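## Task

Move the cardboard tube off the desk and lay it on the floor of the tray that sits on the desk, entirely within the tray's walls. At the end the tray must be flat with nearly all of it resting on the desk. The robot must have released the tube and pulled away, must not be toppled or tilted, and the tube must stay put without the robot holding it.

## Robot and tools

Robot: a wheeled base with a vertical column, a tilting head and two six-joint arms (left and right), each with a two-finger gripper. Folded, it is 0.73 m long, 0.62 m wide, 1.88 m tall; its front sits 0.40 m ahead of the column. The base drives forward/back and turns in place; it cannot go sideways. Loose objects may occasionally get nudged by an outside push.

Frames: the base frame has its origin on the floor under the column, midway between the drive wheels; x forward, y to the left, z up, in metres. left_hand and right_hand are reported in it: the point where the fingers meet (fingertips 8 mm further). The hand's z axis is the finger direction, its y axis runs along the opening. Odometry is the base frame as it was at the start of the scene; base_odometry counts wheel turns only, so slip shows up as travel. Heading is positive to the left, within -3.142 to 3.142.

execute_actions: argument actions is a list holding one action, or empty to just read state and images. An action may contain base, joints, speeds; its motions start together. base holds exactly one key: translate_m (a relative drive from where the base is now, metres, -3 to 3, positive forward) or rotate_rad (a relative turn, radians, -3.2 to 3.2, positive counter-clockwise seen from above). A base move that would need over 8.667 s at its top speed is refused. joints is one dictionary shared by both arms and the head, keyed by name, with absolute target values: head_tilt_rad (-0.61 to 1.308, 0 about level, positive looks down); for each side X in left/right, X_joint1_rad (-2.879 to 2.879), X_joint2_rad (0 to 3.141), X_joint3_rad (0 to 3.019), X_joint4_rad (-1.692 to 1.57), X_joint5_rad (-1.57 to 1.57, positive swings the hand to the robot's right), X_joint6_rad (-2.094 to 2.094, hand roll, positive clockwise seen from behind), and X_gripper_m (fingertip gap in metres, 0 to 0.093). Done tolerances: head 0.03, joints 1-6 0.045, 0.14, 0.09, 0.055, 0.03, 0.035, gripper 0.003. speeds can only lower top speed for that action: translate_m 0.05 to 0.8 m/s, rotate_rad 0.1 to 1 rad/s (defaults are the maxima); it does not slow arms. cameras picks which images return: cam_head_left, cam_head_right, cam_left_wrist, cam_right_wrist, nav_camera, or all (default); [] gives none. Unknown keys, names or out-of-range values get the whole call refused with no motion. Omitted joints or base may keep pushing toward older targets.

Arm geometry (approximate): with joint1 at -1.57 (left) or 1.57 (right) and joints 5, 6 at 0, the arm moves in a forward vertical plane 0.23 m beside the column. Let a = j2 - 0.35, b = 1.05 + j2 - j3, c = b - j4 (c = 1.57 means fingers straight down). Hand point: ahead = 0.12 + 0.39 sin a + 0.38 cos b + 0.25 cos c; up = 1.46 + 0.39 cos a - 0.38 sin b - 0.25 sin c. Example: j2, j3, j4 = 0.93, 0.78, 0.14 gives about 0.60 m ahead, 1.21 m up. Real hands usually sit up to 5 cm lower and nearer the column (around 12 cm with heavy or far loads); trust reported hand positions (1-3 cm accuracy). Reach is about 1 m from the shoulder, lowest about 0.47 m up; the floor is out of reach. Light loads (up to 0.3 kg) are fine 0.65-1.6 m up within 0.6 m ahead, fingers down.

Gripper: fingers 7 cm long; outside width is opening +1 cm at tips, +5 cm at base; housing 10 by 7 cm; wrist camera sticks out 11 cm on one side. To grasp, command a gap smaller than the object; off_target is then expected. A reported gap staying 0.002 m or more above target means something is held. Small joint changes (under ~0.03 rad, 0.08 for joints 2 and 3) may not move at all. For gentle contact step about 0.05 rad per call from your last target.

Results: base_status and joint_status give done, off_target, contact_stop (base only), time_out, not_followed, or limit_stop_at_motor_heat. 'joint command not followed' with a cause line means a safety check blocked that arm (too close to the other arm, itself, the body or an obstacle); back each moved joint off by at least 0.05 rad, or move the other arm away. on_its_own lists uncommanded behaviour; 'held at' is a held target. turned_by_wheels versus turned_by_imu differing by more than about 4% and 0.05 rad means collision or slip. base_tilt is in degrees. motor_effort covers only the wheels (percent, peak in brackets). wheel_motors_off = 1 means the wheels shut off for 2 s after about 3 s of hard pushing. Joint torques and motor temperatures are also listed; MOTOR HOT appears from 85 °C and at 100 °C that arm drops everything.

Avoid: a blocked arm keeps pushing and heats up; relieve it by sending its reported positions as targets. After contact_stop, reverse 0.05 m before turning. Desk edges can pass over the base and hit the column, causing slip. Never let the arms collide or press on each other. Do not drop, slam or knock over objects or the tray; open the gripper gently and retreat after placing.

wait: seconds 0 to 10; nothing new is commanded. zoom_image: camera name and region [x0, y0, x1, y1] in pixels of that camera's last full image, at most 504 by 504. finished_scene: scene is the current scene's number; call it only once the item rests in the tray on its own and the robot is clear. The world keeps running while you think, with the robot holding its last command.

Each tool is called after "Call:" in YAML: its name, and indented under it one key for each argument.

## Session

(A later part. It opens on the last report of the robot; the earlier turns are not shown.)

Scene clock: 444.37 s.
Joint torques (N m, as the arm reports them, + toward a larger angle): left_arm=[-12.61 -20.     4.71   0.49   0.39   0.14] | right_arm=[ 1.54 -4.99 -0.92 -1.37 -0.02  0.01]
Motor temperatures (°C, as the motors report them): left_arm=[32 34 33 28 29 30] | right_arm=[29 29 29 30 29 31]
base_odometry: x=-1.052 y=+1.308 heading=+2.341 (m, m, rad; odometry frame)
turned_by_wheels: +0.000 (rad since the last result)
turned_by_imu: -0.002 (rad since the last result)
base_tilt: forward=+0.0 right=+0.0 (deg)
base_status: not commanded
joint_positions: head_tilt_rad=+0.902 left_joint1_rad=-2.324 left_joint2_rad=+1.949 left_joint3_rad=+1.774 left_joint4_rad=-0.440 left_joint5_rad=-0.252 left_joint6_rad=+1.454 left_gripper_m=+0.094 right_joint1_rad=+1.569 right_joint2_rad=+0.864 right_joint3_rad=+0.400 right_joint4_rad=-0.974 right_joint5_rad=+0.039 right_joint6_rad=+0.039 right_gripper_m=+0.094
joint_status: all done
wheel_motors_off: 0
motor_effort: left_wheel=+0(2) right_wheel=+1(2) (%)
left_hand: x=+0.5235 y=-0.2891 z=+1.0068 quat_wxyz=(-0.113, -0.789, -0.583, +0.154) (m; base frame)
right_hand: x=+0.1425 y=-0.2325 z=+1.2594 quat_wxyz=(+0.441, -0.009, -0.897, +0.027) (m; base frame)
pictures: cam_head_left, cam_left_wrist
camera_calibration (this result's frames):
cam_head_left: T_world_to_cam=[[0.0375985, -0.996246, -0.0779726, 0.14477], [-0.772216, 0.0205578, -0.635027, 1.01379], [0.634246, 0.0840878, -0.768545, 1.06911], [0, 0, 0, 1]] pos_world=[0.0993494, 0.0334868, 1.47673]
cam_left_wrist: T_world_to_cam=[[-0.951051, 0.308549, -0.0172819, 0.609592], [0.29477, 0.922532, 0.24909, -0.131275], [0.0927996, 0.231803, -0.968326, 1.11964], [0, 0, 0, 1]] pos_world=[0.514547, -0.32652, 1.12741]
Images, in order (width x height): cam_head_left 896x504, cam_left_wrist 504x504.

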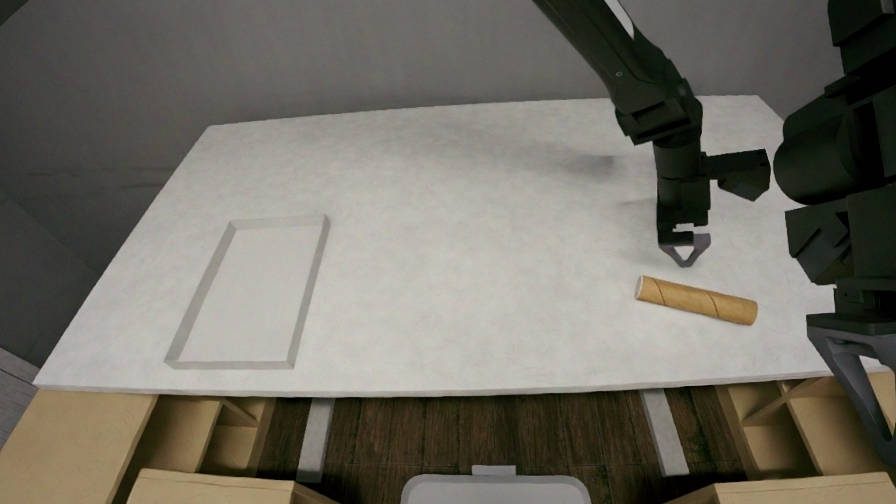

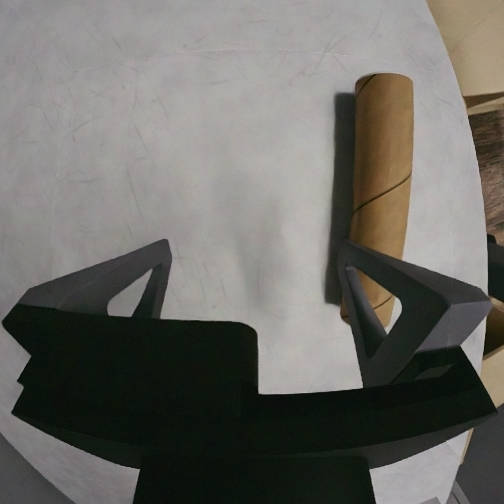

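Call:
execute_actions:
  actions: []
  cameras: ["cam_head_left", "cam_left_wrist"]

Call:
zoom_image:
  camera: "cam_head_left"
  region: [610, 220, 778, 350]

Call:
zoom_image:
  camera: "cam_left_wrist"
  region: [280, 50, 480, 350]

Scene clock: 454.57 s.
Joint torques (N m, as the arm reports them, + toward a larger angle): left_arm=[-12.49 -19.96   4.64   0.47   0.41   0.11] | right_arm=[ 2.03 -4.99 -0.98 -1.42 -0.01  0.03]
Motor temperatures (°C, as the motors report them): left_arm=[33 34 32 28 29 30] | right_arm=[29 29 29 30 29 31]
base_odometry: x=-1.052 y=+1.308 heading=+2.341 (m, m, rad; odometry frame)
turned_by_wheels: +0.000 (rad since the last result)
turned_by_imu: -0.003 (rad since the last result)
base_tilt: forward=+0.0 right=+0.0 (deg)
base_status: not commanded
joint_positions: head_tilt_rad=+0.902 left_joint1_rad=-2.324 left_joint2_rad=+1.949 left_joint3_rad=+1.774 left_joint4_rad=-0.440 left_joint5_rad=-0.252 left_joint6_rad=+1.454 left_gripper_m=+0.094 right_joint1_rad=+1.569 right_joint2_rad=+0.864 right_joint3_rad=+0.400 right_joint4_rad=-0.974 right_joint5_rad=+0.039 right_joint6_rad=+0.039 right_gripper_m=+0.094
joint_status: all done
wheel_motors_off: 0
motor_effort: left_wheel=-1(2) right_wheel=+1(2) (%)
left_hand: x=+0.5235 y=-0.2891 z=+1.0068 quat_wxyz=(-0.113, -0.789, -0.583, +0.154) (m; base frame)
right_hand: x=+0.1425 y=-0.2325 z=+1.2594 quat_wxyz=(+0.441, -0.009, -0.897, +0.027) (m; base frame)
pictures: cam_head_left, cam_left_wrist
camera_calibration (this result's frames):
cam_head_left: T_world_to_cam=[[0.0375985, -0.996246, -0.0779726, 0.14477], [-0.772216, 0.0205578, -0.635027, 1.01379], [0.634246, 0.0840878, -0.768545, 1.06911], [0, 0, 0, 1]] pos_world=[0.0993494, 0.0334868, 1.47673]
cam_left_wrist: T_world_to_cam=[[-0.951051, 0.308549, -0.0172819, 0.609592], [0.29477, 0.922532, 0.24909, -0.131275], [0.0927996, 0.231803, -0.968326, 1.11964], [0, 0, 0, 1]] pos_world=[0.514547, -0.32652, 1.12741]
Images, in order (width x height): cam_head_left 896x504, cam_left_wrist 504x504.

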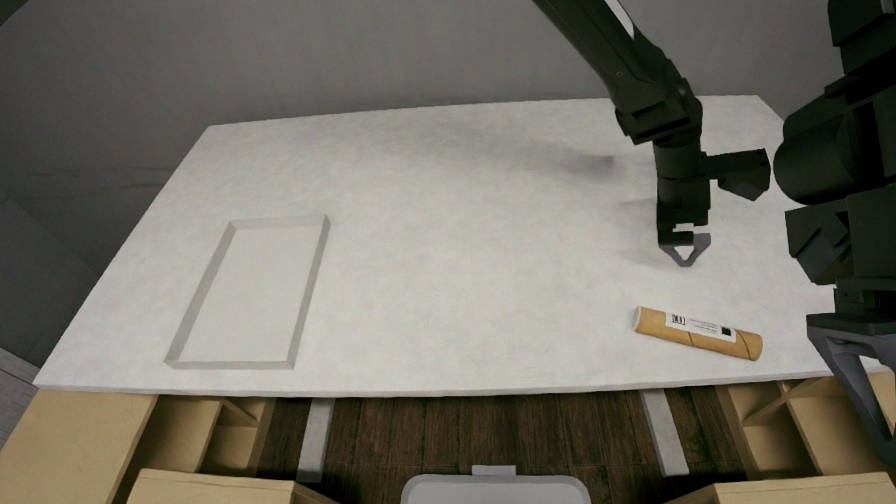

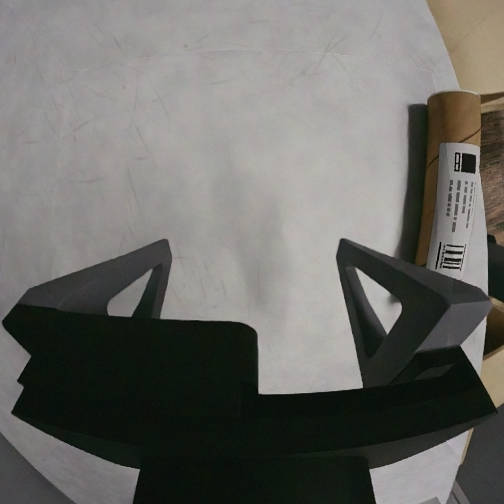

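Region (610, 220, 778, 350) of cam_head_left's 896x504 image, scaled by 3.000, with more detail than that image has; it fills the top 390 rows of this view, and the rest is white.

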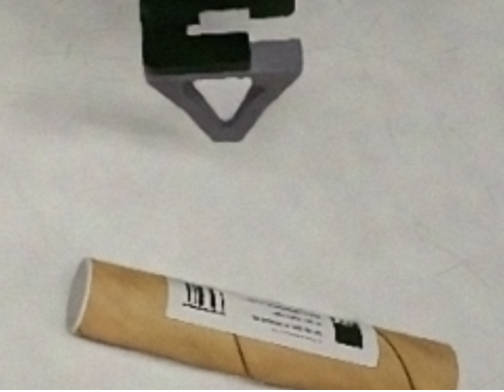

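Region (280, 50, 480, 350) of cam_left_wrist's 504x504 image, scaled by 1.680, with more detail than that image has.

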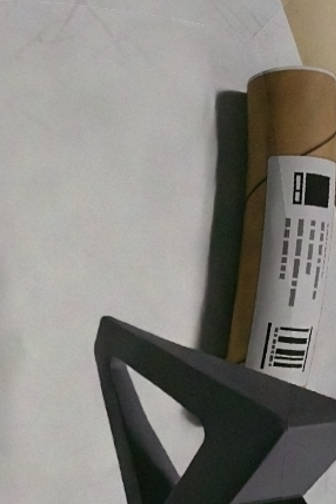

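Call:
execute_actions:
  actions:
    - {"joints": {"left_joint1_rad": -2.345, "left_joint2_rad": 1.83, "left_joint3_rad": 1.68, "left_joint4_rad": -0.445}}
  cameras: ["cam_head_left", "cam_left_wrist"]

Scene clock: 497.17 s.
Joint torques (N m, as the arm reports them, + toward a larger angle): left_arm=[-13.11 -19.13   4.06   0.11   0.4    0.08] | right_arm=[ 1.71 -4.96 -0.93 -1.33  0.   -0.01]
Motor temperatures (°C, as the motors report them): left_arm=[34 35 32 28 30 30] | right_arm=[29 29 29 30 29 31]
base_odometry: x=-1.052 y=+1.308 heading=+2.341 (m, m, rad; odometry frame)
turned_by_wheels: +0.000 (rad since the last result)
turned_by_imu: -0.001 (rad since the last result)
base_tilt: forward=+0.0 right=+0.0 (deg)
base_status: not commanded
joint_positions: head_tilt_rad=+0.902 left_joint1_rad=-2.324 left_joint2_rad=+1.826 left_joint3_rad=+1.674 left_joint4_rad=-0.440 left_joint5_rad=-0.252 left_joint6_rad=+1.454 left_gripper_m=+0.094 right_joint1_rad=+1.569 right_joint2_rad=+0.864 right_joint3_rad=+0.400 right_joint4_rad=-0.974 right_joint5_rad=+0.039 right_joint6_rad=+0.039 right_gripper_m=+0.094
joint_status: all done
wheel_motors_off: 0
motor_effort: left_wheel=+1(3) right_wheel=+1(2) (%)
left_hand: x=+0.5407 y=-0.2640 z=+1.0482 quat_wxyz=(-0.123, -0.786, -0.587, +0.149) (m; base frame)
right_hand: x=+0.1425 y=-0.2325 z=+1.2594 quat_wxyz=(+0.441, -0.009, -0.897, +0.027) (m; base frame)
pictures: cam_head_left, cam_left_wrist
camera_calibration (this result's frames):
cam_head_left: T_world_to_cam=[[0.0375985, -0.996246, -0.0779726, 0.14477], [-0.772216, 0.0205578, -0.635027, 1.01379], [0.634246, 0.0840878, -0.768545, 1.06911], [0, 0, 0, 1]] pos_world=[0.0993494, 0.0334868, 1.47673]
cam_left_wrist: T_world_to_cam=[[-0.954646, 0.2956, -0.0356605, 0.636716], [0.278265, 0.928381, 0.246328, -0.156421], [0.105921, 0.225233, -0.96853, 1.14365], [0, 0, 0, 1]] pos_world=[0.530229, -0.300582, 1.1689]
Images, in order (width x height): cam_head_left 896x504, cam_left_wrist 504x504.

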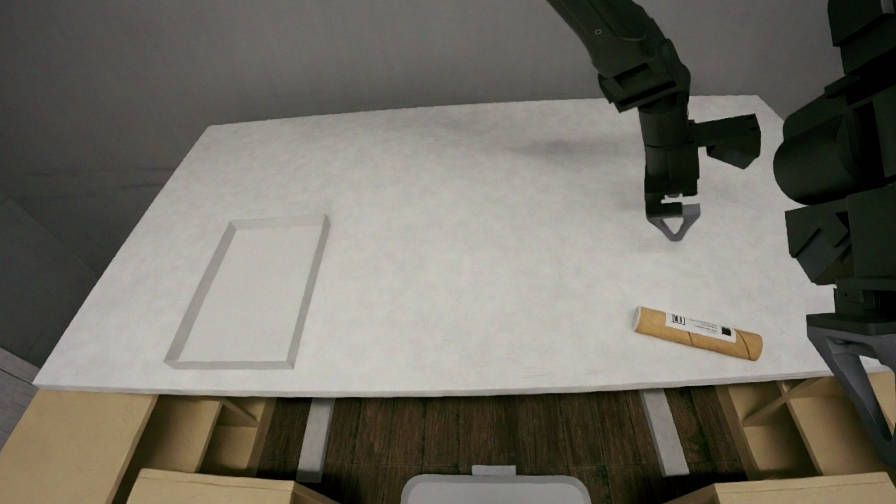

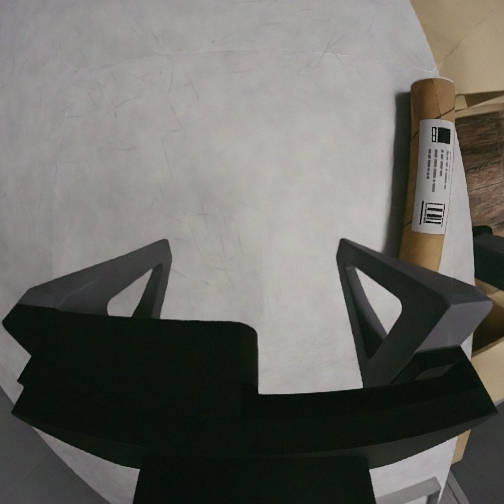

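Call:
execute_actions:
  actions:
    - {"base": {"translate_m": -0.167}, "speeds": {"translate_m": 0.3}}
  cameras: ["cam_head_left", "cam_left_wrist"]

Scene clock: 519.50 s.
Joint torques (N m, as the arm reports them, + toward a larger angle): left_arm=[-12.49 -18.83   4.1    0.05   0.39   0.11] | right_arm=[ 1.44 -5.06 -0.71 -1.42 -0.03  0.03]
Motor temperatures (°C, as the motors report them): left_arm=[34 35 31 28 30 30] | right_arm=[29 29 29 30 29 31]
base_odometry: x=-0.936 y=+1.188 heading=+2.341 (m, m, rad; odometry frame)
turned_by_wheels: +0.000 (rad since the last result)
turned_by_imu: -0.001 (rad since the last result)
base_tilt: forward=+0.0 right=+0.0 (deg)
base_status: done
joint_positions: head_tilt_rad=+0.902 left_joint1_rad=-2.327 left_joint2_rad=+1.826 left_joint3_rad=+1.674 left_joint4_rad=-0.440 left_joint5_rad=-0.252 left_joint6_rad=+1.454 left_gripper_m=+0.094 right_joint1_rad=+1.569 right_joint2_rad=+0.864 right_joint3_rad=+0.397 right_joint4_rad=-0.974 right_joint5_rad=+0.039 right_joint6_rad=+0.039 right_gripper_m=+0.094
joint_status: not commanded
wheel_motors_off: 0
motor_effort: left_wheel=-1(33) right_wheel=+0(33) (%)
left_hand: x=+0.5399 y=-0.2660 z=+1.0496 quat_wxyz=(-0.124, -0.787, -0.586, +0.150) (m; base frame)
right_hand: x=+0.1408 y=-0.2325 z=+1.2600 quat_wxyz=(+0.442, -0.009, -0.896, +0.027) (m; base frame)
pictures: cam_head_left, cam_left_wrist
camera_calibration (this result's frames):
cam_head_left: T_world_to_cam=[[0.037592, -0.996246, -0.0779758, 0.144775], [-0.772269, 0.0205578, -0.634963, 1.0137], [0.634182, 0.0840878, -0.768597, 1.06919], [0, 0, 0, 1]] pos_world=[0.0993441, 0.0334868, 1.47673]
cam_left_wrist: T_world_to_cam=[[-0.954137, 0.297131, -0.0365417, 0.637614], [0.279859, 0.92863, 0.243567, -0.152585], [0.106305, 0.22217, -0.969195, 1.14528], [0, 0, 0, 1]] pos_world=[0.529325, -0.302206, 1.17046]
Images, in order (width x height): cam_head_left 896x504, cam_left_wrist 504x504.

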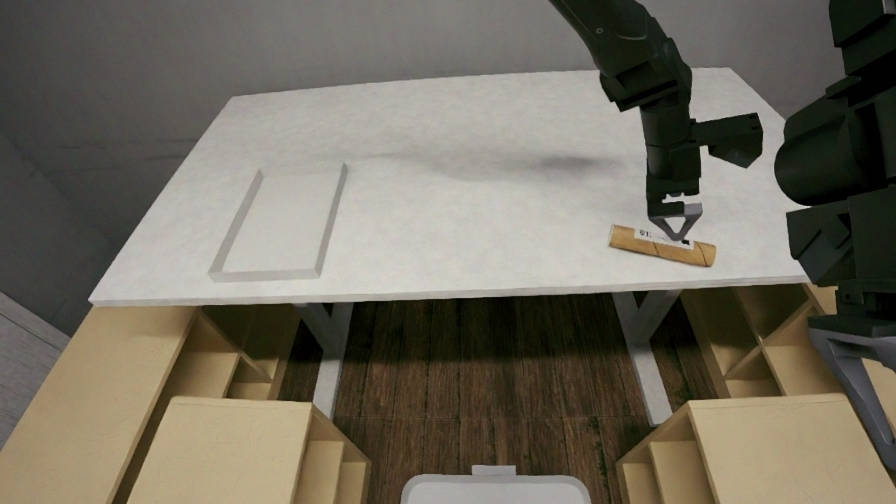

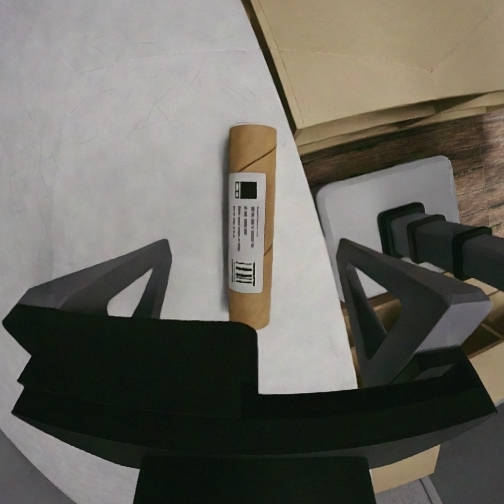

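Call:
zoom_image:
  camera: "cam_left_wrist"
  region: [140, 100, 380, 350]

Region (140, 100, 380, 350) of cam_left_wrist's 504x504 image, scaled by 2.016, with more detail than that image has; it fills the left 484 columns of this view, and the rest is white.

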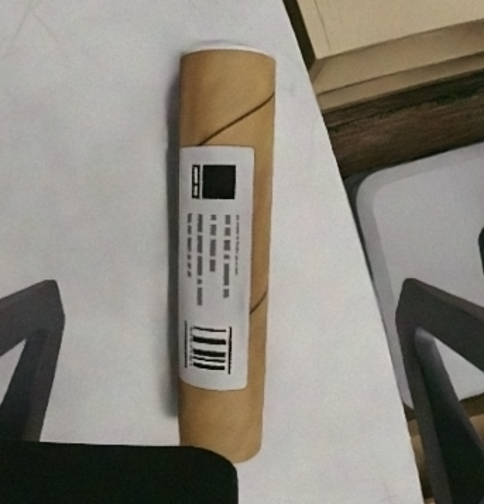

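Call:
execute_actions:
  actions:
    - {"joints": {"left_joint1_rad": -2.264, "left_joint2_rad": 1.912, "left_joint3_rad": 1.78}}
  cameras: ["cam_head_left", "cam_left_wrist"]

Scene clock: 567.00 s.
Joint torques (N m, as the arm reports them, + toward a larger angle): left_arm=[-10.14 -19.35   4.78   0.25   0.34   0.11] | right_arm=[ 1.51 -4.75 -0.5  -1.25 -0.01 -0.01]
Motor temperatures (°C, as the motors report them): left_arm=[34 35 32 28 30 30] | right_arm=[29 29 29 30 29 31]
base_odometry: x=-0.936 y=+1.188 heading=+2.341 (m, m, rad; odometry frame)
turned_by_wheels: +0.000 (rad since the last result)
turned_by_imu: -0.001 (rad since the last result)
base_tilt: forward=+0.0 right=+0.0 (deg)
base_status: not commanded
joint_positions: head_tilt_rad=+0.902 left_joint1_rad=-2.272 left_joint2_rad=+1.905 left_joint3_rad=+1.765 left_joint4_rad=-0.440 left_joint5_rad=-0.252 left_joint6_rad=+1.454 left_gripper_m=+0.094 right_joint1_rad=+1.569 right_joint2_rad=+0.864 right_joint3_rad=+0.397 right_joint4_rad=-0.974 right_joint5_rad=+0.039 right_joint6_rad=+0.039 right_gripper_m=+0.094
joint_status: all done
wheel_motors_off: 0
motor_effort: left_wheel=+1(1) right_wheel=+0(0) (%)
left_hand: x=+0.5585 y=-0.2517 z=+1.0040 quat_wxyz=(-0.112, -0.780, -0.602, +0.131) (m; base frame)
right_hand: x=+0.1408 y=-0.2325 z=+1.2600 quat_wxyz=(+0.442, -0.009, -0.896, +0.027) (m; base frame)
pictures: cam_head_left, cam_left_wrist
camera_calibration (this result's frames):
cam_head_left: T_world_to_cam=[[0.037592, -0.996246, -0.0779758, 0.144775], [-0.772269, 0.0205578, -0.634963, 1.0137], [0.634182, 0.0840878, -0.768597, 1.06919], [0, 0, 0, 1]] pos_world=[0.0993441, 0.0334868, 1.47673]
cam_left_wrist: T_world_to_cam=[[-0.963633, 0.265201, -0.0328559, 0.642991], [0.24508, 0.926071, 0.286929, -0.184736], [0.106521, 0.268442, -0.957388, 1.09562], [0, 0, 0, 1]] pos_world=[0.548177, -0.293552, 1.12306]
Images, in order (width x height): cam_head_left 896x504, cam_left_wrist 504x504.

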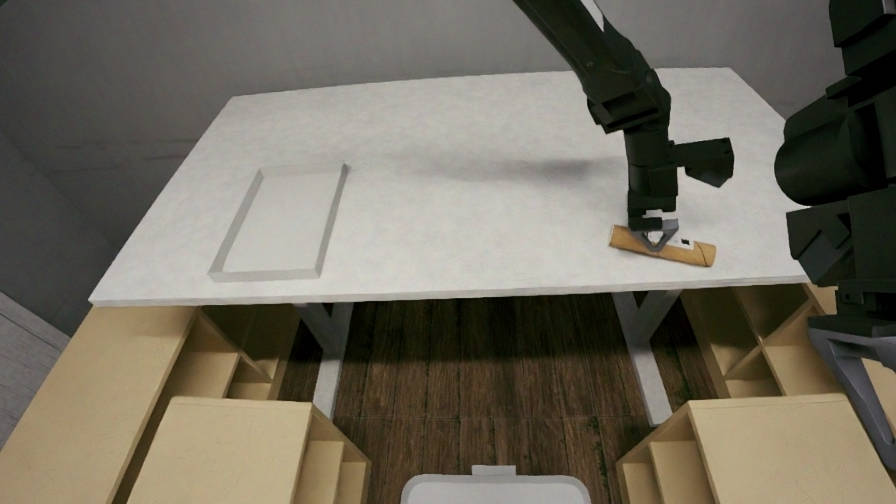

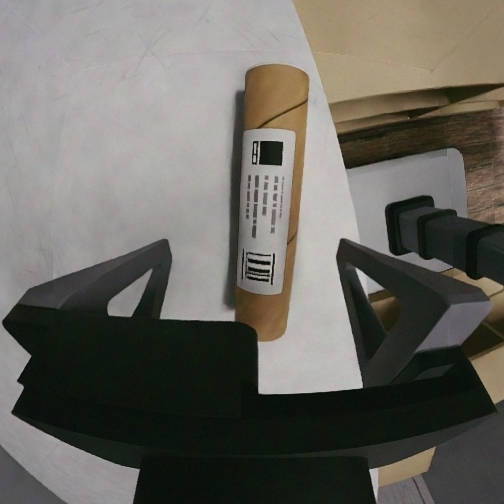

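Call:
execute_actions:
  actions:
    - {"joints": {"left_joint2_rad": 2.02, "left_joint3_rad": 1.878, "left_joint6_rad": 1.51}}
  cameras: ["cam_head_left", "cam_left_wrist"]

Scene clock: 578.37 s.
Joint torques (N m, as the arm reports them, + toward a larger angle): left_arm=[-11.29 -20.58   4.09   0.2    0.36   0.12] | right_arm=[ 1.79 -4.84 -0.58 -1.29 -0.03  0.02]
Motor temperatures (°C, as the motors report them): left_arm=[34 36 32 28 30 30] | right_arm=[29 29 29 30 29 31]
base_odometry: x=-0.936 y=+1.188 heading=+2.341 (m, m, rad; odometry frame)
turned_by_wheels: +0.000 (rad since the last result)
turned_by_imu: -0.001 (rad since the last result)
base_tilt: forward=+0.0 right=+0.0 (deg)
base_status: not commanded
joint_positions: head_tilt_rad=+0.902 left_joint1_rad=-2.272 left_joint2_rad=+2.019 left_joint3_rad=+1.869 left_joint4_rad=-0.440 left_joint5_rad=-0.252 left_joint6_rad=+1.502 left_gripper_m=+0.094 right_joint1_rad=+1.569 right_joint2_rad=+0.864 right_joint3_rad=+0.397 right_joint4_rad=-0.974 right_joint5_rad=+0.039 right_joint6_rad=+0.039 right_gripper_m=+0.094
joint_status: all done
wheel_motors_off: 0
motor_effort: left_wheel=+0(0) right_wheel=-1(2) (%)
left_hand: x=+0.5466 y=-0.2745 z=+0.9661 quat_wxyz=(-0.111, -0.795, -0.582, +0.131) (m; base frame)
right_hand: x=+0.1408 y=-0.2325 z=+1.2600 quat_wxyz=(+0.442, -0.009, -0.896, +0.027) (m; base frame)
pictures: cam_head_left, cam_left_wrist
camera_calibration (this result's frames):
cam_head_left: T_world_to_cam=[[0.037592, -0.996246, -0.0779758, 0.144775], [-0.772269, 0.0205578, -0.634963, 1.0137], [0.634182, 0.0840878, -0.768597, 1.06919], [0, 0, 0, 1]] pos_world=[0.0993441, 0.0334868, 1.47673]
cam_left_wrist: T_world_to_cam=[[-0.948917, 0.312859, -0.0409344, 0.649223], [0.288526, 0.912893, 0.288754, -0.179004], [0.127708, 0.262193, -0.956528, 1.05251], [0, 0, 0, 1]] pos_world=[0.533292, -0.315664, 1.08502]
Images, in order (width x height): cam_head_left 896x504, cam_left_wrist 504x504.

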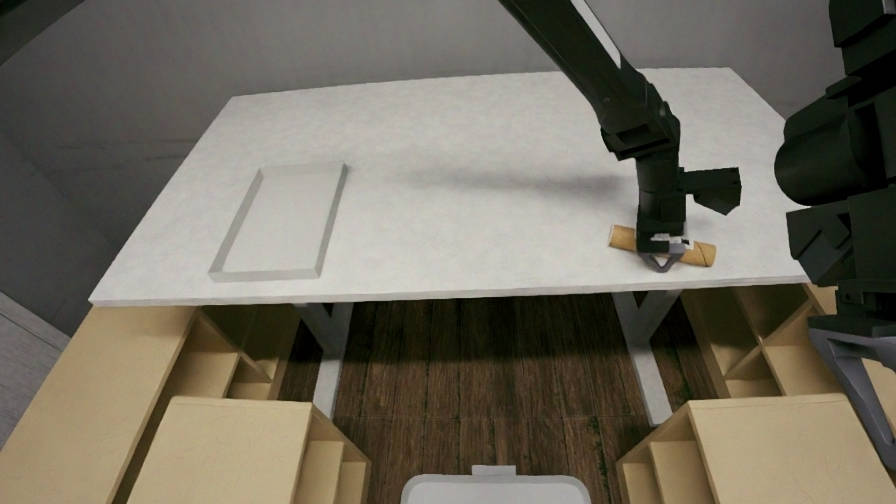

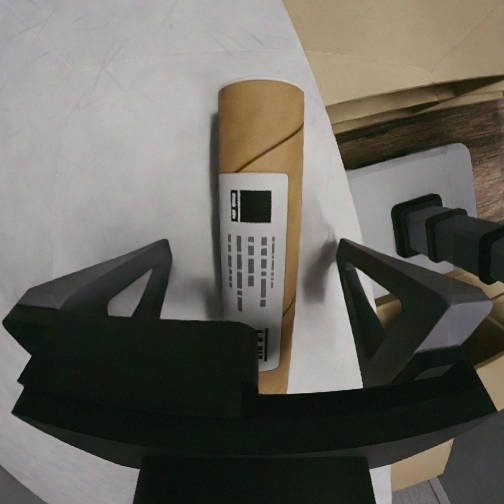

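Call:
execute_actions:
  actions:
    - {"joints": {"left_gripper_m": 0.02}}
  cameras: ["cam_left_wrist"]

Scene clock: 583.13 s.
Joint torques (N m, as the arm reports them, + toward a larger angle): left_arm=[-11.84 -20.2    4.27   0.19   0.34   0.12] | right_arm=[ 1.58 -4.71 -0.6  -1.45 -0.05  0.03]
Motor temperatures (°C, as the motors report them): left_arm=[34 36 32 28 30 30] | right_arm=[29 29 29 30 29 31]
base_odometry: x=-0.936 y=+1.188 heading=+2.341 (m, m, rad; odometry frame)
turned_by_wheels: +0.000 (rad since the last result)
turned_by_imu: -0.001 (rad since the last result)
base_tilt: forward=+0.0 right=+0.0 (deg)
base_status: not commanded
joint_positions: head_tilt_rad=+0.902 left_joint1_rad=-2.272 left_joint2_rad=+2.019 left_joint3_rad=+1.869 left_joint4_rad=-0.440 left_joint5_rad=-0.252 left_joint6_rad=+1.502 left_gripper_m=+0.036 right_joint1_rad=+1.569 right_joint2_rad=+0.864 right_joint3_rad=+0.397 right_joint4_rad=-0.974 right_joint5_rad=+0.039 right_joint6_rad=+0.039 right_gripper_m=+0.094
joint_status: left_gripper_m off_target (ended at +0.036, target +0.020)
wheel_motors_off: 0
motor_effort: left_wheel=+1(1) right_wheel=+0(1) (%)
left_hand: x=+0.5466 y=-0.2745 z=+0.9661 quat_wxyz=(-0.111, -0.795, -0.582, +0.131) (m; base frame)
right_hand: x=+0.1408 y=-0.2325 z=+1.2600 quat_wxyz=(+0.442, -0.009, -0.896, +0.027) (m; base frame)
pictures: cam_left_wrist
camera_calibration (this result's frames):
cam_left_wrist: T_world_to_cam=[[-0.948917, 0.312859, -0.0409344, 0.649223], [0.288526, 0.912893, 0.288754, -0.179004], [0.127708, 0.262193, -0.956528, 1.05251], [0, 0, 0, 1]] pos_world=[0.533292, -0.315664, 1.08502]
Images, in order (width x height): cam_left_wrist 504x504.

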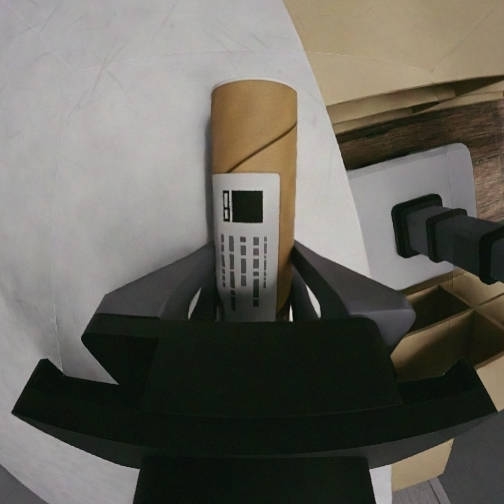

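Call:
execute_actions:
  actions:
    - {"joints": {"left_joint2_rad": 1.365, "left_joint3_rad": 1.228, "left_joint4_rad": -0.052, "left_joint6_rad": 0.9}}
  cameras: ["cam_left_wrist"]

Call:
execute_actions:
  actions:
    - {"joints": {"left_joint1_rad": -1.083, "left_joint5_rad": 0.482, "left_joint6_rad": 0.09}}
  cameras: ["cam_head_left", "cam_head_right", "cam_left_wrist"]

Scene clock: 639.77 s.
Joint torques (N m, as the arm reports them, + toward a larger angle): left_arm=[ -6.65 -17.62   4.29   1.2    0.35  -0.06] | right_arm=[ 1.42 -4.34 -0.65 -1.51  0.01  0.01]
Motor temperatures (°C, as the motors report them): left_arm=[34 36 32 28 30 30] | right_arm=[29 29 29 30 29 31]
base_odometry: x=-0.936 y=+1.188 heading=+2.341 (m, m, rad; odometry frame)
turned_by_wheels: +0.000 (rad since the last result)
turned_by_imu: -0.002 (rad since the last result)
base_tilt: forward=+0.0 right=+0.1 (deg)
base_status: not commanded
joint_positions: head_tilt_rad=+0.902 left_joint1_rad=-2.272 left_joint2_rad=+1.363 left_joint3_rad=+1.226 left_joint4_rad=-0.059 left_joint5_rad=-0.252 left_joint6_rad=+0.907 left_gripper_m=+0.036 right_joint1_rad=+1.569 right_joint2_rad=+0.864 right_joint3_rad=+0.397 right_joint4_rad=-0.974 right_joint5_rad=+0.039 right_joint6_rad=+0.039 right_gripper_m=+0.094
joint_status: all done
wheel_motors_off: 0
motor_effort: left_wheel=+2(1) right_wheel=-1(1) (%)
left_hand: x=+0.6126 y=-0.1453 z=+1.1809 quat_wxyz=(-0.239, -0.511, -0.819, +0.108) (m; base frame)
right_hand: x=+0.1408 y=-0.2325 z=+1.2600 quat_wxyz=(+0.442, -0.009, -0.896, +0.027) (m; base frame)
pictures: cam_left_wrist
camera_calibration (this result's frames):
cam_left_wrist: T_world_to_cam=[[-0.893041, -0.441708, -0.0858598, 0.589411], [-0.449113, 0.886761, 0.109329, 0.282043], [0.0278457, 0.136196, -0.990291, 1.29844], [0, 0, 0, 1]] pos_world=[0.616881, -0.1666, 1.30561]
Images, in order (width x height): cam_left_wrist 504x504.

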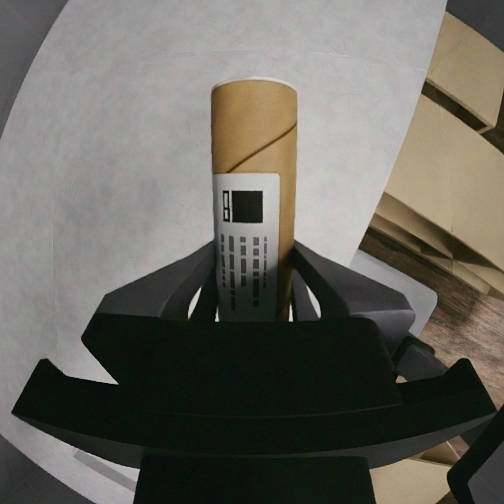

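Scene clock: 641.37 s.
Joint torques (N m, as the arm reports them, + toward a larger angle): left_arm=[  3.88 -19.09   4.11   1.08   0.12  -0.07] | right_arm=[ 1.6  -4.49 -0.73 -1.24 -0.01  0.02]
Motor temperatures (°C, as the motors report them): left_arm=[34 36 32 28 30 30] | right_arm=[29 29 29 30 29 31]
base_odometry: x=-0.936 y=+1.188 heading=+2.341 (m, m, rad; odometry frame)
turned_by_wheels: +0.000 (rad since the last result)
turned_by_imu: -0.001 (rad since the last result)
base_tilt: forward=+0.0 right=+0.0 (deg)
base_status: not commanded
joint_positions: head_tilt_rad=+0.902 left_joint1_rad=-1.082 left_joint2_rad=+1.363 left_joint3_rad=+1.226 left_joint4_rad=-0.059 left_joint5_rad=+0.478 left_joint6_rad=+0.097 left_gripper_m=+0.036 right_joint1_rad=+1.569 right_joint2_rad=+0.864 right_joint3_rad=+0.397 right_joint4_rad=-0.974 right_joint5_rad=+0.039 right_joint6_rad=+0.039 right_gripper_m=+0.094
joint_status: all done
wheel_motors_off: 0
motor_effort: left_wheel=+0(0) right_wheel=-2(1) (%)
left_hand: x=+0.6510 y=+0.4415 z=+1.1198 quat_wxyz=(-0.174, -0.002, -0.985, -0.002) (m; base frame)
right_hand: x=+0.1408 y=-0.2325 z=+1.2600 quat_wxyz=(+0.442, -0.009, -0.896, +0.027) (m; base frame)
pictures: cam_head_left, cam_head_right, cam_left_wrist
camera_calibration (this result's frames):
cam_head_left: T_world_to_cam=[[0.037592, -0.996246, -0.0779758, 0.144775], [-0.772269, 0.0205578, -0.634963, 1.0137], [0.634182, 0.0840878, -0.768597, 1.06919], [0, 0, 0, 1]] pos_world=[0.0993441, 0.0334868, 1.47673]
cam_head_right: T_world_to_cam=[[0.04016, -0.996837, -0.0685754, 0.0794732], [-0.772029, 0.0126122, -0.635462, 1.01505], [0.634317, 0.0784623, -0.769081, 1.06655], [0, 0, 0, 1]] pos_world=[0.103923, -0.0172644, 1.47074]
cam_left_wrist: T_world_to_cam=[[-0.0203158, -0.999578, -0.0207468, 0.482904], [-0.959177, 0.0136317, 0.282476, 0.309261], [-0.282074, 0.0256386, -0.95905, 1.37253], [0, 0, 0, 1]] pos_world=[0.693602, 0.443295, 1.23898]
Images, in order (width x height): cam_head_left 896x504, cam_head_right 896x504, cam_left_wrist 504x504.

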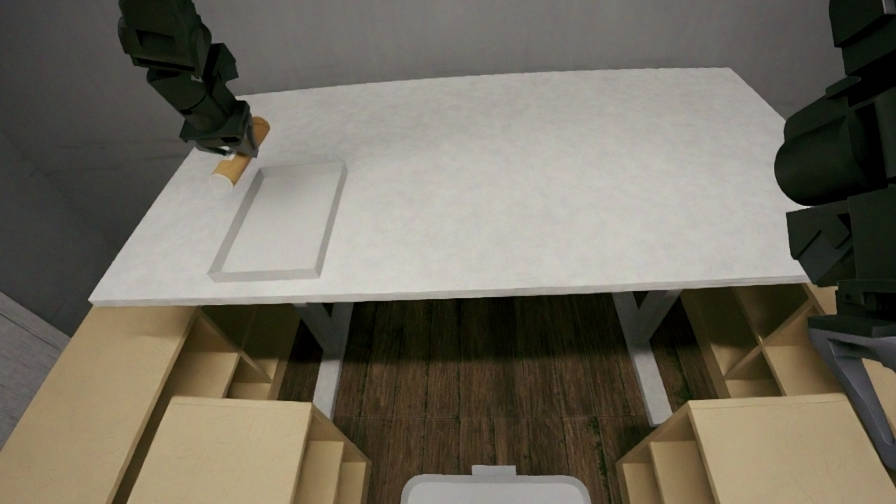

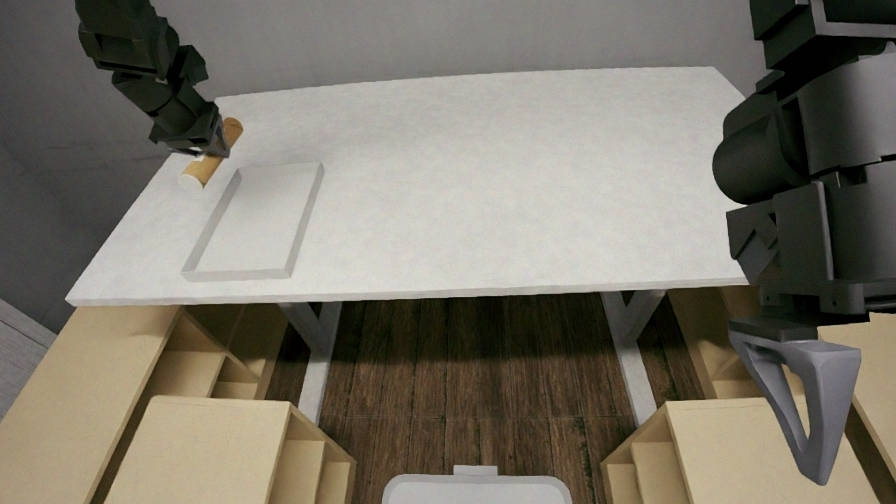

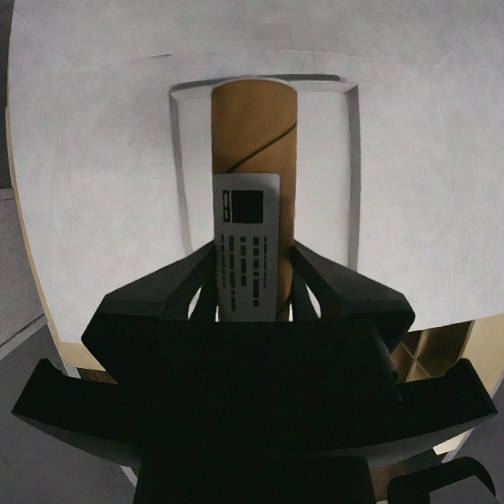

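Call:
zoom_image:
  camera: "cam_left_wrist"
  region: [140, 50, 392, 290]

Region (140, 50, 392, 290) of cam_left_wrist's 504x504 image, scaled by 2.000, with more detail than that image has; it fills the top 480 rows of this view, and the rest is white.

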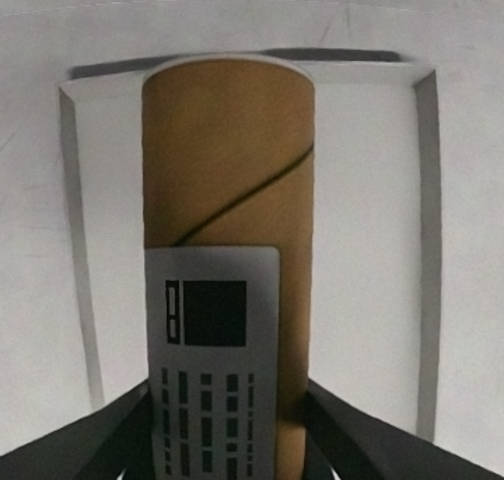

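Call:
execute_actions:
  actions:
    - {"joints": {"left_joint1_rad": -1.19, "left_joint2_rad": 1.645, "left_joint3_rad": 1.38, "left_joint4_rad": 0.088, "left_joint5_rad": 0.376, "left_joint6_rad": 0.03}}
  cameras: ["cam_head_left", "cam_left_wrist"]

Scene clock: 685.40 s.
Joint torques (N m, as the arm reports them, + toward a larger angle): left_arm=[  4.42 -22.29   3.77   1.11  -0.2   -0.06] | right_arm=[ 2.03 -4.99 -0.72 -1.38 -0.02  0.  ]
Motor temperatures (°C, as the motors report them): left_arm=[33 37 32 28 30 30] | right_arm=[29 29 29 30 29 31]
base_odometry: x=-0.936 y=+1.188 heading=+2.341 (m, m, rad; odometry frame)
turned_by_wheels: +0.000 (rad since the last result)
turned_by_imu: -0.002 (rad since the last result)
base_tilt: forward=+0.0 right=+0.0 (deg)
base_status: not commanded
joint_positions: head_tilt_rad=+0.902 left_joint1_rad=-1.196 left_joint2_rad=+1.663 left_joint3_rad=+1.367 left_joint4_rad=+0.083 left_joint5_rad=+0.379 left_joint6_rad=+0.038 left_gripper_m=+0.036 right_joint1_rad=+1.569 right_joint2_rad=+0.864 right_joint3_rad=+0.397 right_joint4_rad=-0.974 right_joint5_rad=+0.039 right_joint6_rad=+0.039 right_gripper_m=+0.094
joint_status: all done
wheel_motors_off: 0
motor_effort: left_wheel=+1(2) right_wheel=-1(2) (%)
left_hand: x=+0.6409 y=+0.4284 z=+0.9811 quat_wxyz=(-0.162, +0.018, -0.987, +0.009) (m; base frame)
right_hand: x=+0.1408 y=-0.2325 z=+1.2600 quat_wxyz=(+0.442, -0.009, -0.896, +0.027) (m; base frame)
pictures: cam_head_left, cam_left_wrist
camera_calibration (this result's frames):
cam_head_left: T_world_to_cam=[[0.037592, -0.996246, -0.0779758, 0.144775], [-0.772269, 0.0205578, -0.634963, 1.0137], [0.634182, 0.0840878, -0.768597, 1.06919], [0, 0, 0, 1]] pos_world=[0.0993441, 0.0334868, 1.47673]
cam_left_wrist: T_world_to_cam=[[0.0169169, -0.999829, 0.00747159, 0.415257], [-0.95214, -0.0138282, 0.305348, 0.323672], [-0.305192, -0.0122796, -0.952212, 1.2614], [0, 0, 0, 1]] pos_world=[0.686124, 0.435151, 1.09918]
Images, in order (width x height): cam_head_left 896x504, cam_left_wrist 504x504.

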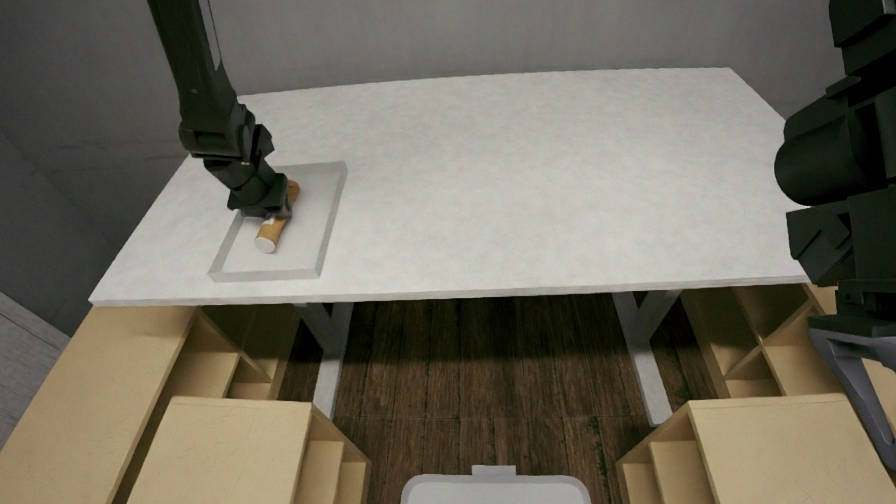

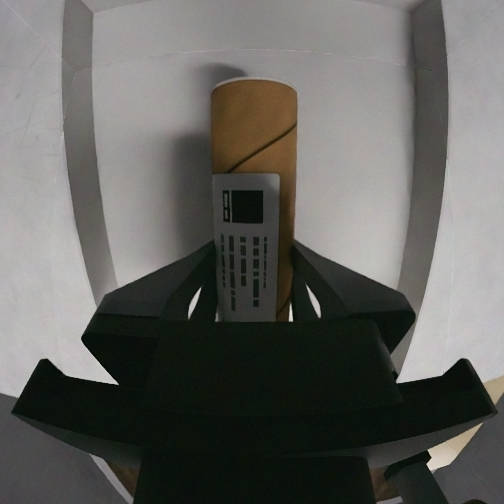

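Call:
zoom_image:
  camera: "cam_left_wrist"
  region: [50, 40, 302, 290]

Call:
zoom_image:
  camera: "cam_left_wrist"
  region: [230, 40, 482, 290]

Call:
zoom_image:
  camera: "cam_head_left"
  region: [200, 150, 360, 290]

Region (50, 40, 302, 290) of cam_left_wrist's 504x504 image, scaled by 2.000, with more detail than that image has; it fills the top 500 rows of this view, and the rest is white.

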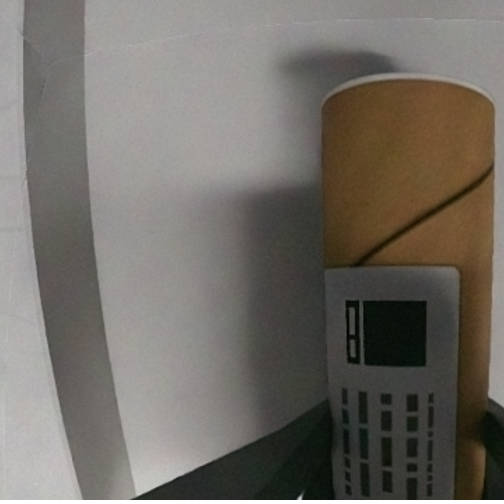

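Region (230, 40, 482, 290) of cam_left_wrist's 504x504 image, scaled by 2.000, with more detail than that image has; it fills the top 500 rows of this view, and the rest is white.

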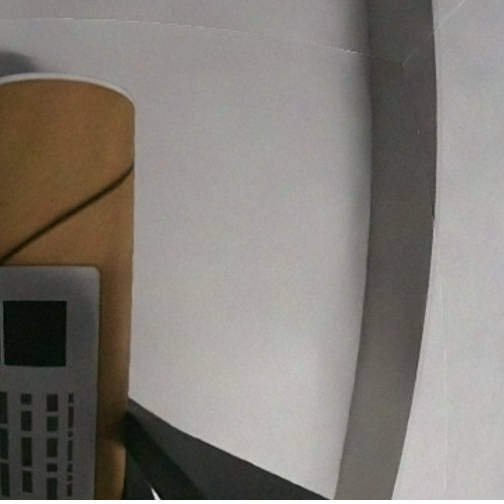

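Region (200, 150, 360, 290) of cam_head_left's 896x504 image, scaled by 3.150, with more detail than that image has; it fills the top 441 rows of this view, and the rest is white.

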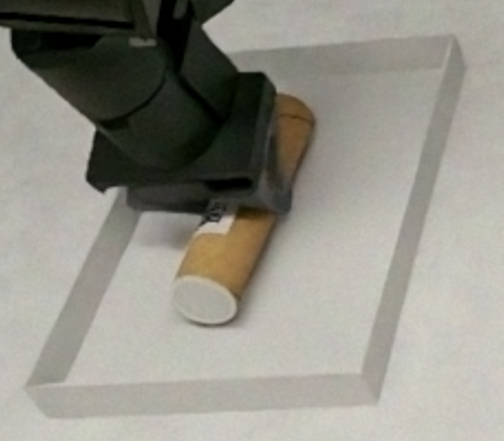

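Call:
execute_actions:
  actions:
    - {"joints": {"left_joint2_rad": 1.69, "left_joint3_rad": 1.41, "left_joint4_rad": 0.12}}
  cameras: ["cam_head_left", "cam_left_wrist"]

Call:
zoom_image:
  camera: "cam_head_left"
  region: [200, 150, 360, 290]

Scene clock: 726.00 s.
Joint torques (N m, as the arm reports them, + toward a larger angle): left_arm=[  4.31 -19.11   4.16   1.62  -0.22  -0.08] | right_arm=[ 1.62 -4.51 -0.71 -1.33 -0.02  0.02]
Motor temperatures (°C, as the motors report them): left_arm=[33 38 32 28 29 30] | right_arm=[29 29 29 30 29 31]
base_odometry: x=-0.936 y=+1.188 heading=+2.341 (m, m, rad; odometry frame)
turned_by_wheels: +0.000 (rad since the last result)
turned_by_imu: -0.001 (rad since the last result)
base_tilt: forward=+0.1 right=+0.0 (deg)
base_status: not commanded
joint_positions: head_tilt_rad=+0.902 left_joint1_rad=-1.196 left_joint2_rad=+1.673 left_joint3_rad=+1.393 left_joint4_rad=+0.103 left_joint5_rad=+0.379 left_joint6_rad=+0.038 left_gripper_m=+0.036 right_joint1_rad=+1.569 right_joint2_rad=+0.864 right_joint3_rad=+0.397 right_joint4_rad=-0.974 right_joint5_rad=+0.039 right_joint6_rad=+0.039 right_gripper_m=+0.094
joint_status: all done
wheel_motors_off: 0
motor_effort: left_wheel=-2(1) right_wheel=-1(1) (%)
left_hand: x=+0.6552 y=+0.4310 z=+0.9818 quat_wxyz=(-0.179, +0.012, -0.984, +0.007) (m; base frame)
right_hand: x=+0.1408 y=-0.2325 z=+1.2600 quat_wxyz=(+0.442, -0.009, -0.896, +0.027) (m; base frame)
pictures: cam_head_left, cam_left_wrist
camera_calibration (this result's frames):
cam_head_left: T_world_to_cam=[[0.037592, -0.996246, -0.0779758, 0.144775], [-0.772269, 0.0205578, -0.634963, 1.0137], [0.634182, 0.0840878, -0.768597, 1.06919], [0, 0, 0, 1]] pos_world=[0.0993441, 0.0334868, 1.47673]
cam_left_wrist: T_world_to_cam=[[0.00539887, -0.999985, 0.00127827, 0.431303], [-0.961903, -0.00484385, 0.273349, 0.371094], [-0.273339, -0.00270535, -0.961914, 1.25094], [0, 0, 0, 1]] pos_world=[0.696559, 0.436478, 1.10131]
Images, in order (width x height): cam_head_left 896x504, cam_left_wrist 504x504.

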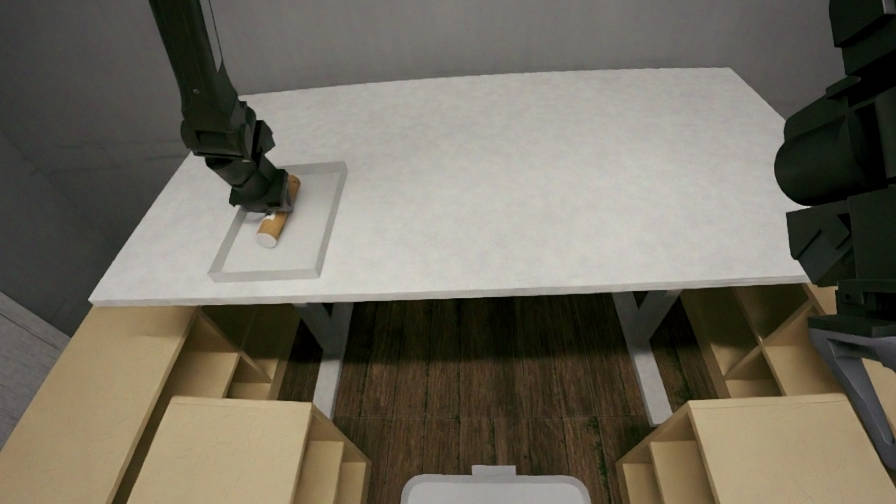

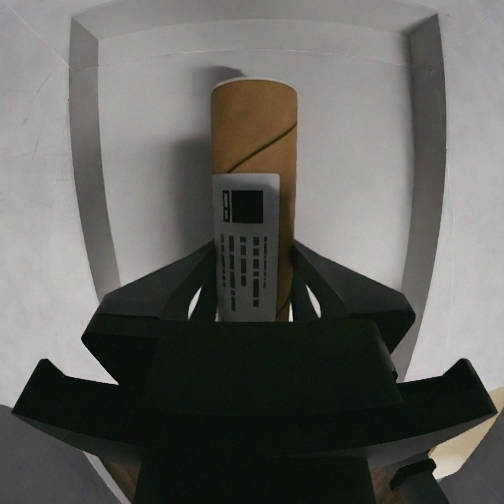

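Region (200, 150, 360, 290) of cam_head_left's 896x504 image, scaled by 3.150, with more detail than that image has; it fills the top 441 rows of this view, and the rest is white.

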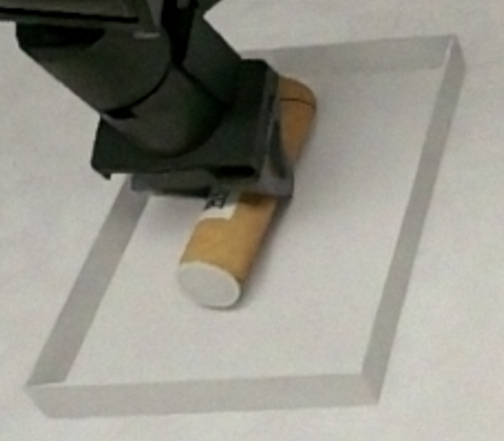

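Call:
execute_actions:
  actions:
    - {"joints": {"left_joint2_rad": 1.715}}
  cameras: ["cam_head_left", "cam_left_wrist"]

Call:
zoom_image:
  camera: "cam_head_left"
  region: [200, 150, 360, 290]

Scene clock: 732.23 s.
Joint torques (N m, as the arm reports them, + toward a larger angle): left_arm=[  4.53 -18.91   3.89   1.44  -0.23  -0.06] | right_arm=[ 1.25 -4.78 -0.6  -1.43 -0.02  0.  ]
Motor temperatures (°C, as the motors report them): left_arm=[33 38 32 28 29 30] | right_arm=[29 29 29 30 29 31]
base_odometry: x=-0.936 y=+1.188 heading=+2.341 (m, m, rad; odometry frame)
turned_by_wheels: +0.000 (rad since the last result)
turned_by_imu: -0.001 (rad since the last result)
base_tilt: forward=+0.0 right=+0.0 (deg)
base_status: not commanded
joint_positions: head_tilt_rad=+0.902 left_joint1_rad=-1.195 left_joint2_rad=+1.692 left_joint3_rad=+1.396 left_joint4_rad=+0.106 left_joint5_rad=+0.379 left_joint6_rad=+0.038 left_gripper_m=+0.036 right_joint1_rad=+1.569 right_joint2_rad=+0.864 right_joint3_rad=+0.397 right_joint4_rad=-0.974 right_joint5_rad=+0.039 right_joint6_rad=+0.039 right_gripper_m=+0.094
joint_status: all done
wheel_motors_off: 0
motor_effort: left_wheel=+0(3) right_wheel=-1(1) (%)
left_hand: x=+0.6478 y=+0.4332 z=+0.9727 quat_wxyz=(-0.173, +0.015, -0.985, +0.008) (m; base frame)
right_hand: x=+0.1408 y=-0.2325 z=+1.2600 quat_wxyz=(+0.442, -0.009, -0.896, +0.027) (m; base frame)
pictures: cam_head_left, cam_left_wrist
camera_calibration (this result's frames):
cam_head_left: T_world_to_cam=[[0.037592, -0.996246, -0.0779758, 0.144775], [-0.772269, 0.0205578, -0.634963, 1.0137], [0.634182, 0.0840878, -0.768597, 1.06919], [0, 0, 0, 1]] pos_world=[0.0993441, 0.0334868, 1.47673]
cam_left_wrist: T_world_to_cam=[[0.0102744, -0.999941, 0.00345647, 0.428207], [-0.958406, -0.00886157, 0.285272, 0.354279], [-0.285224, -0.0062437, -0.958441, 1.24606], [0, 0, 0, 1]] pos_world=[0.690551, 0.439102, 1.09173]
Images, in order (width x height): cam_head_left 896x504, cam_left_wrist 504x504.

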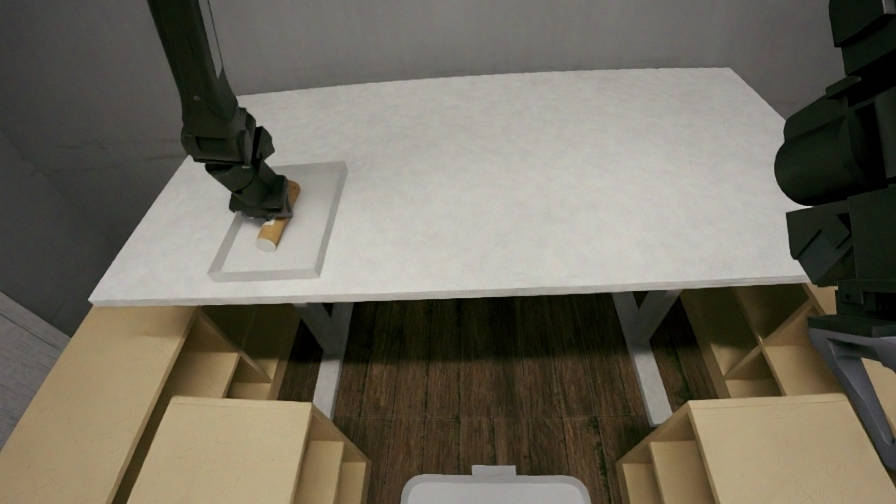

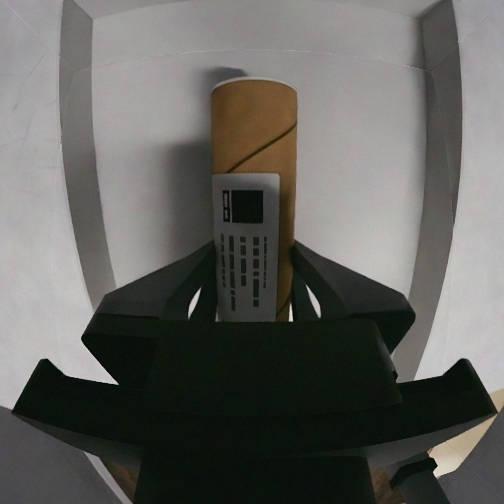

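Region (200, 150, 360, 290) of cam_head_left's 896x504 image, scaled by 3.150, with more detail than that image has; it fills the top 441 rows of this view, and the rest is white.

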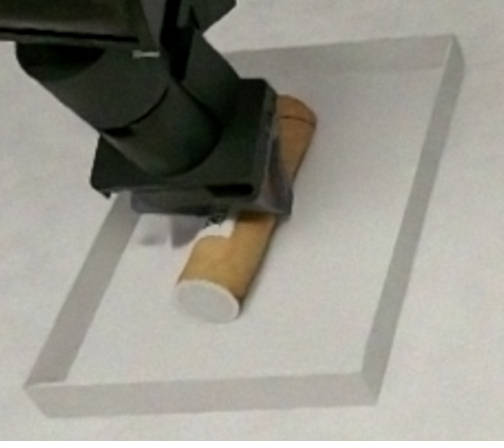

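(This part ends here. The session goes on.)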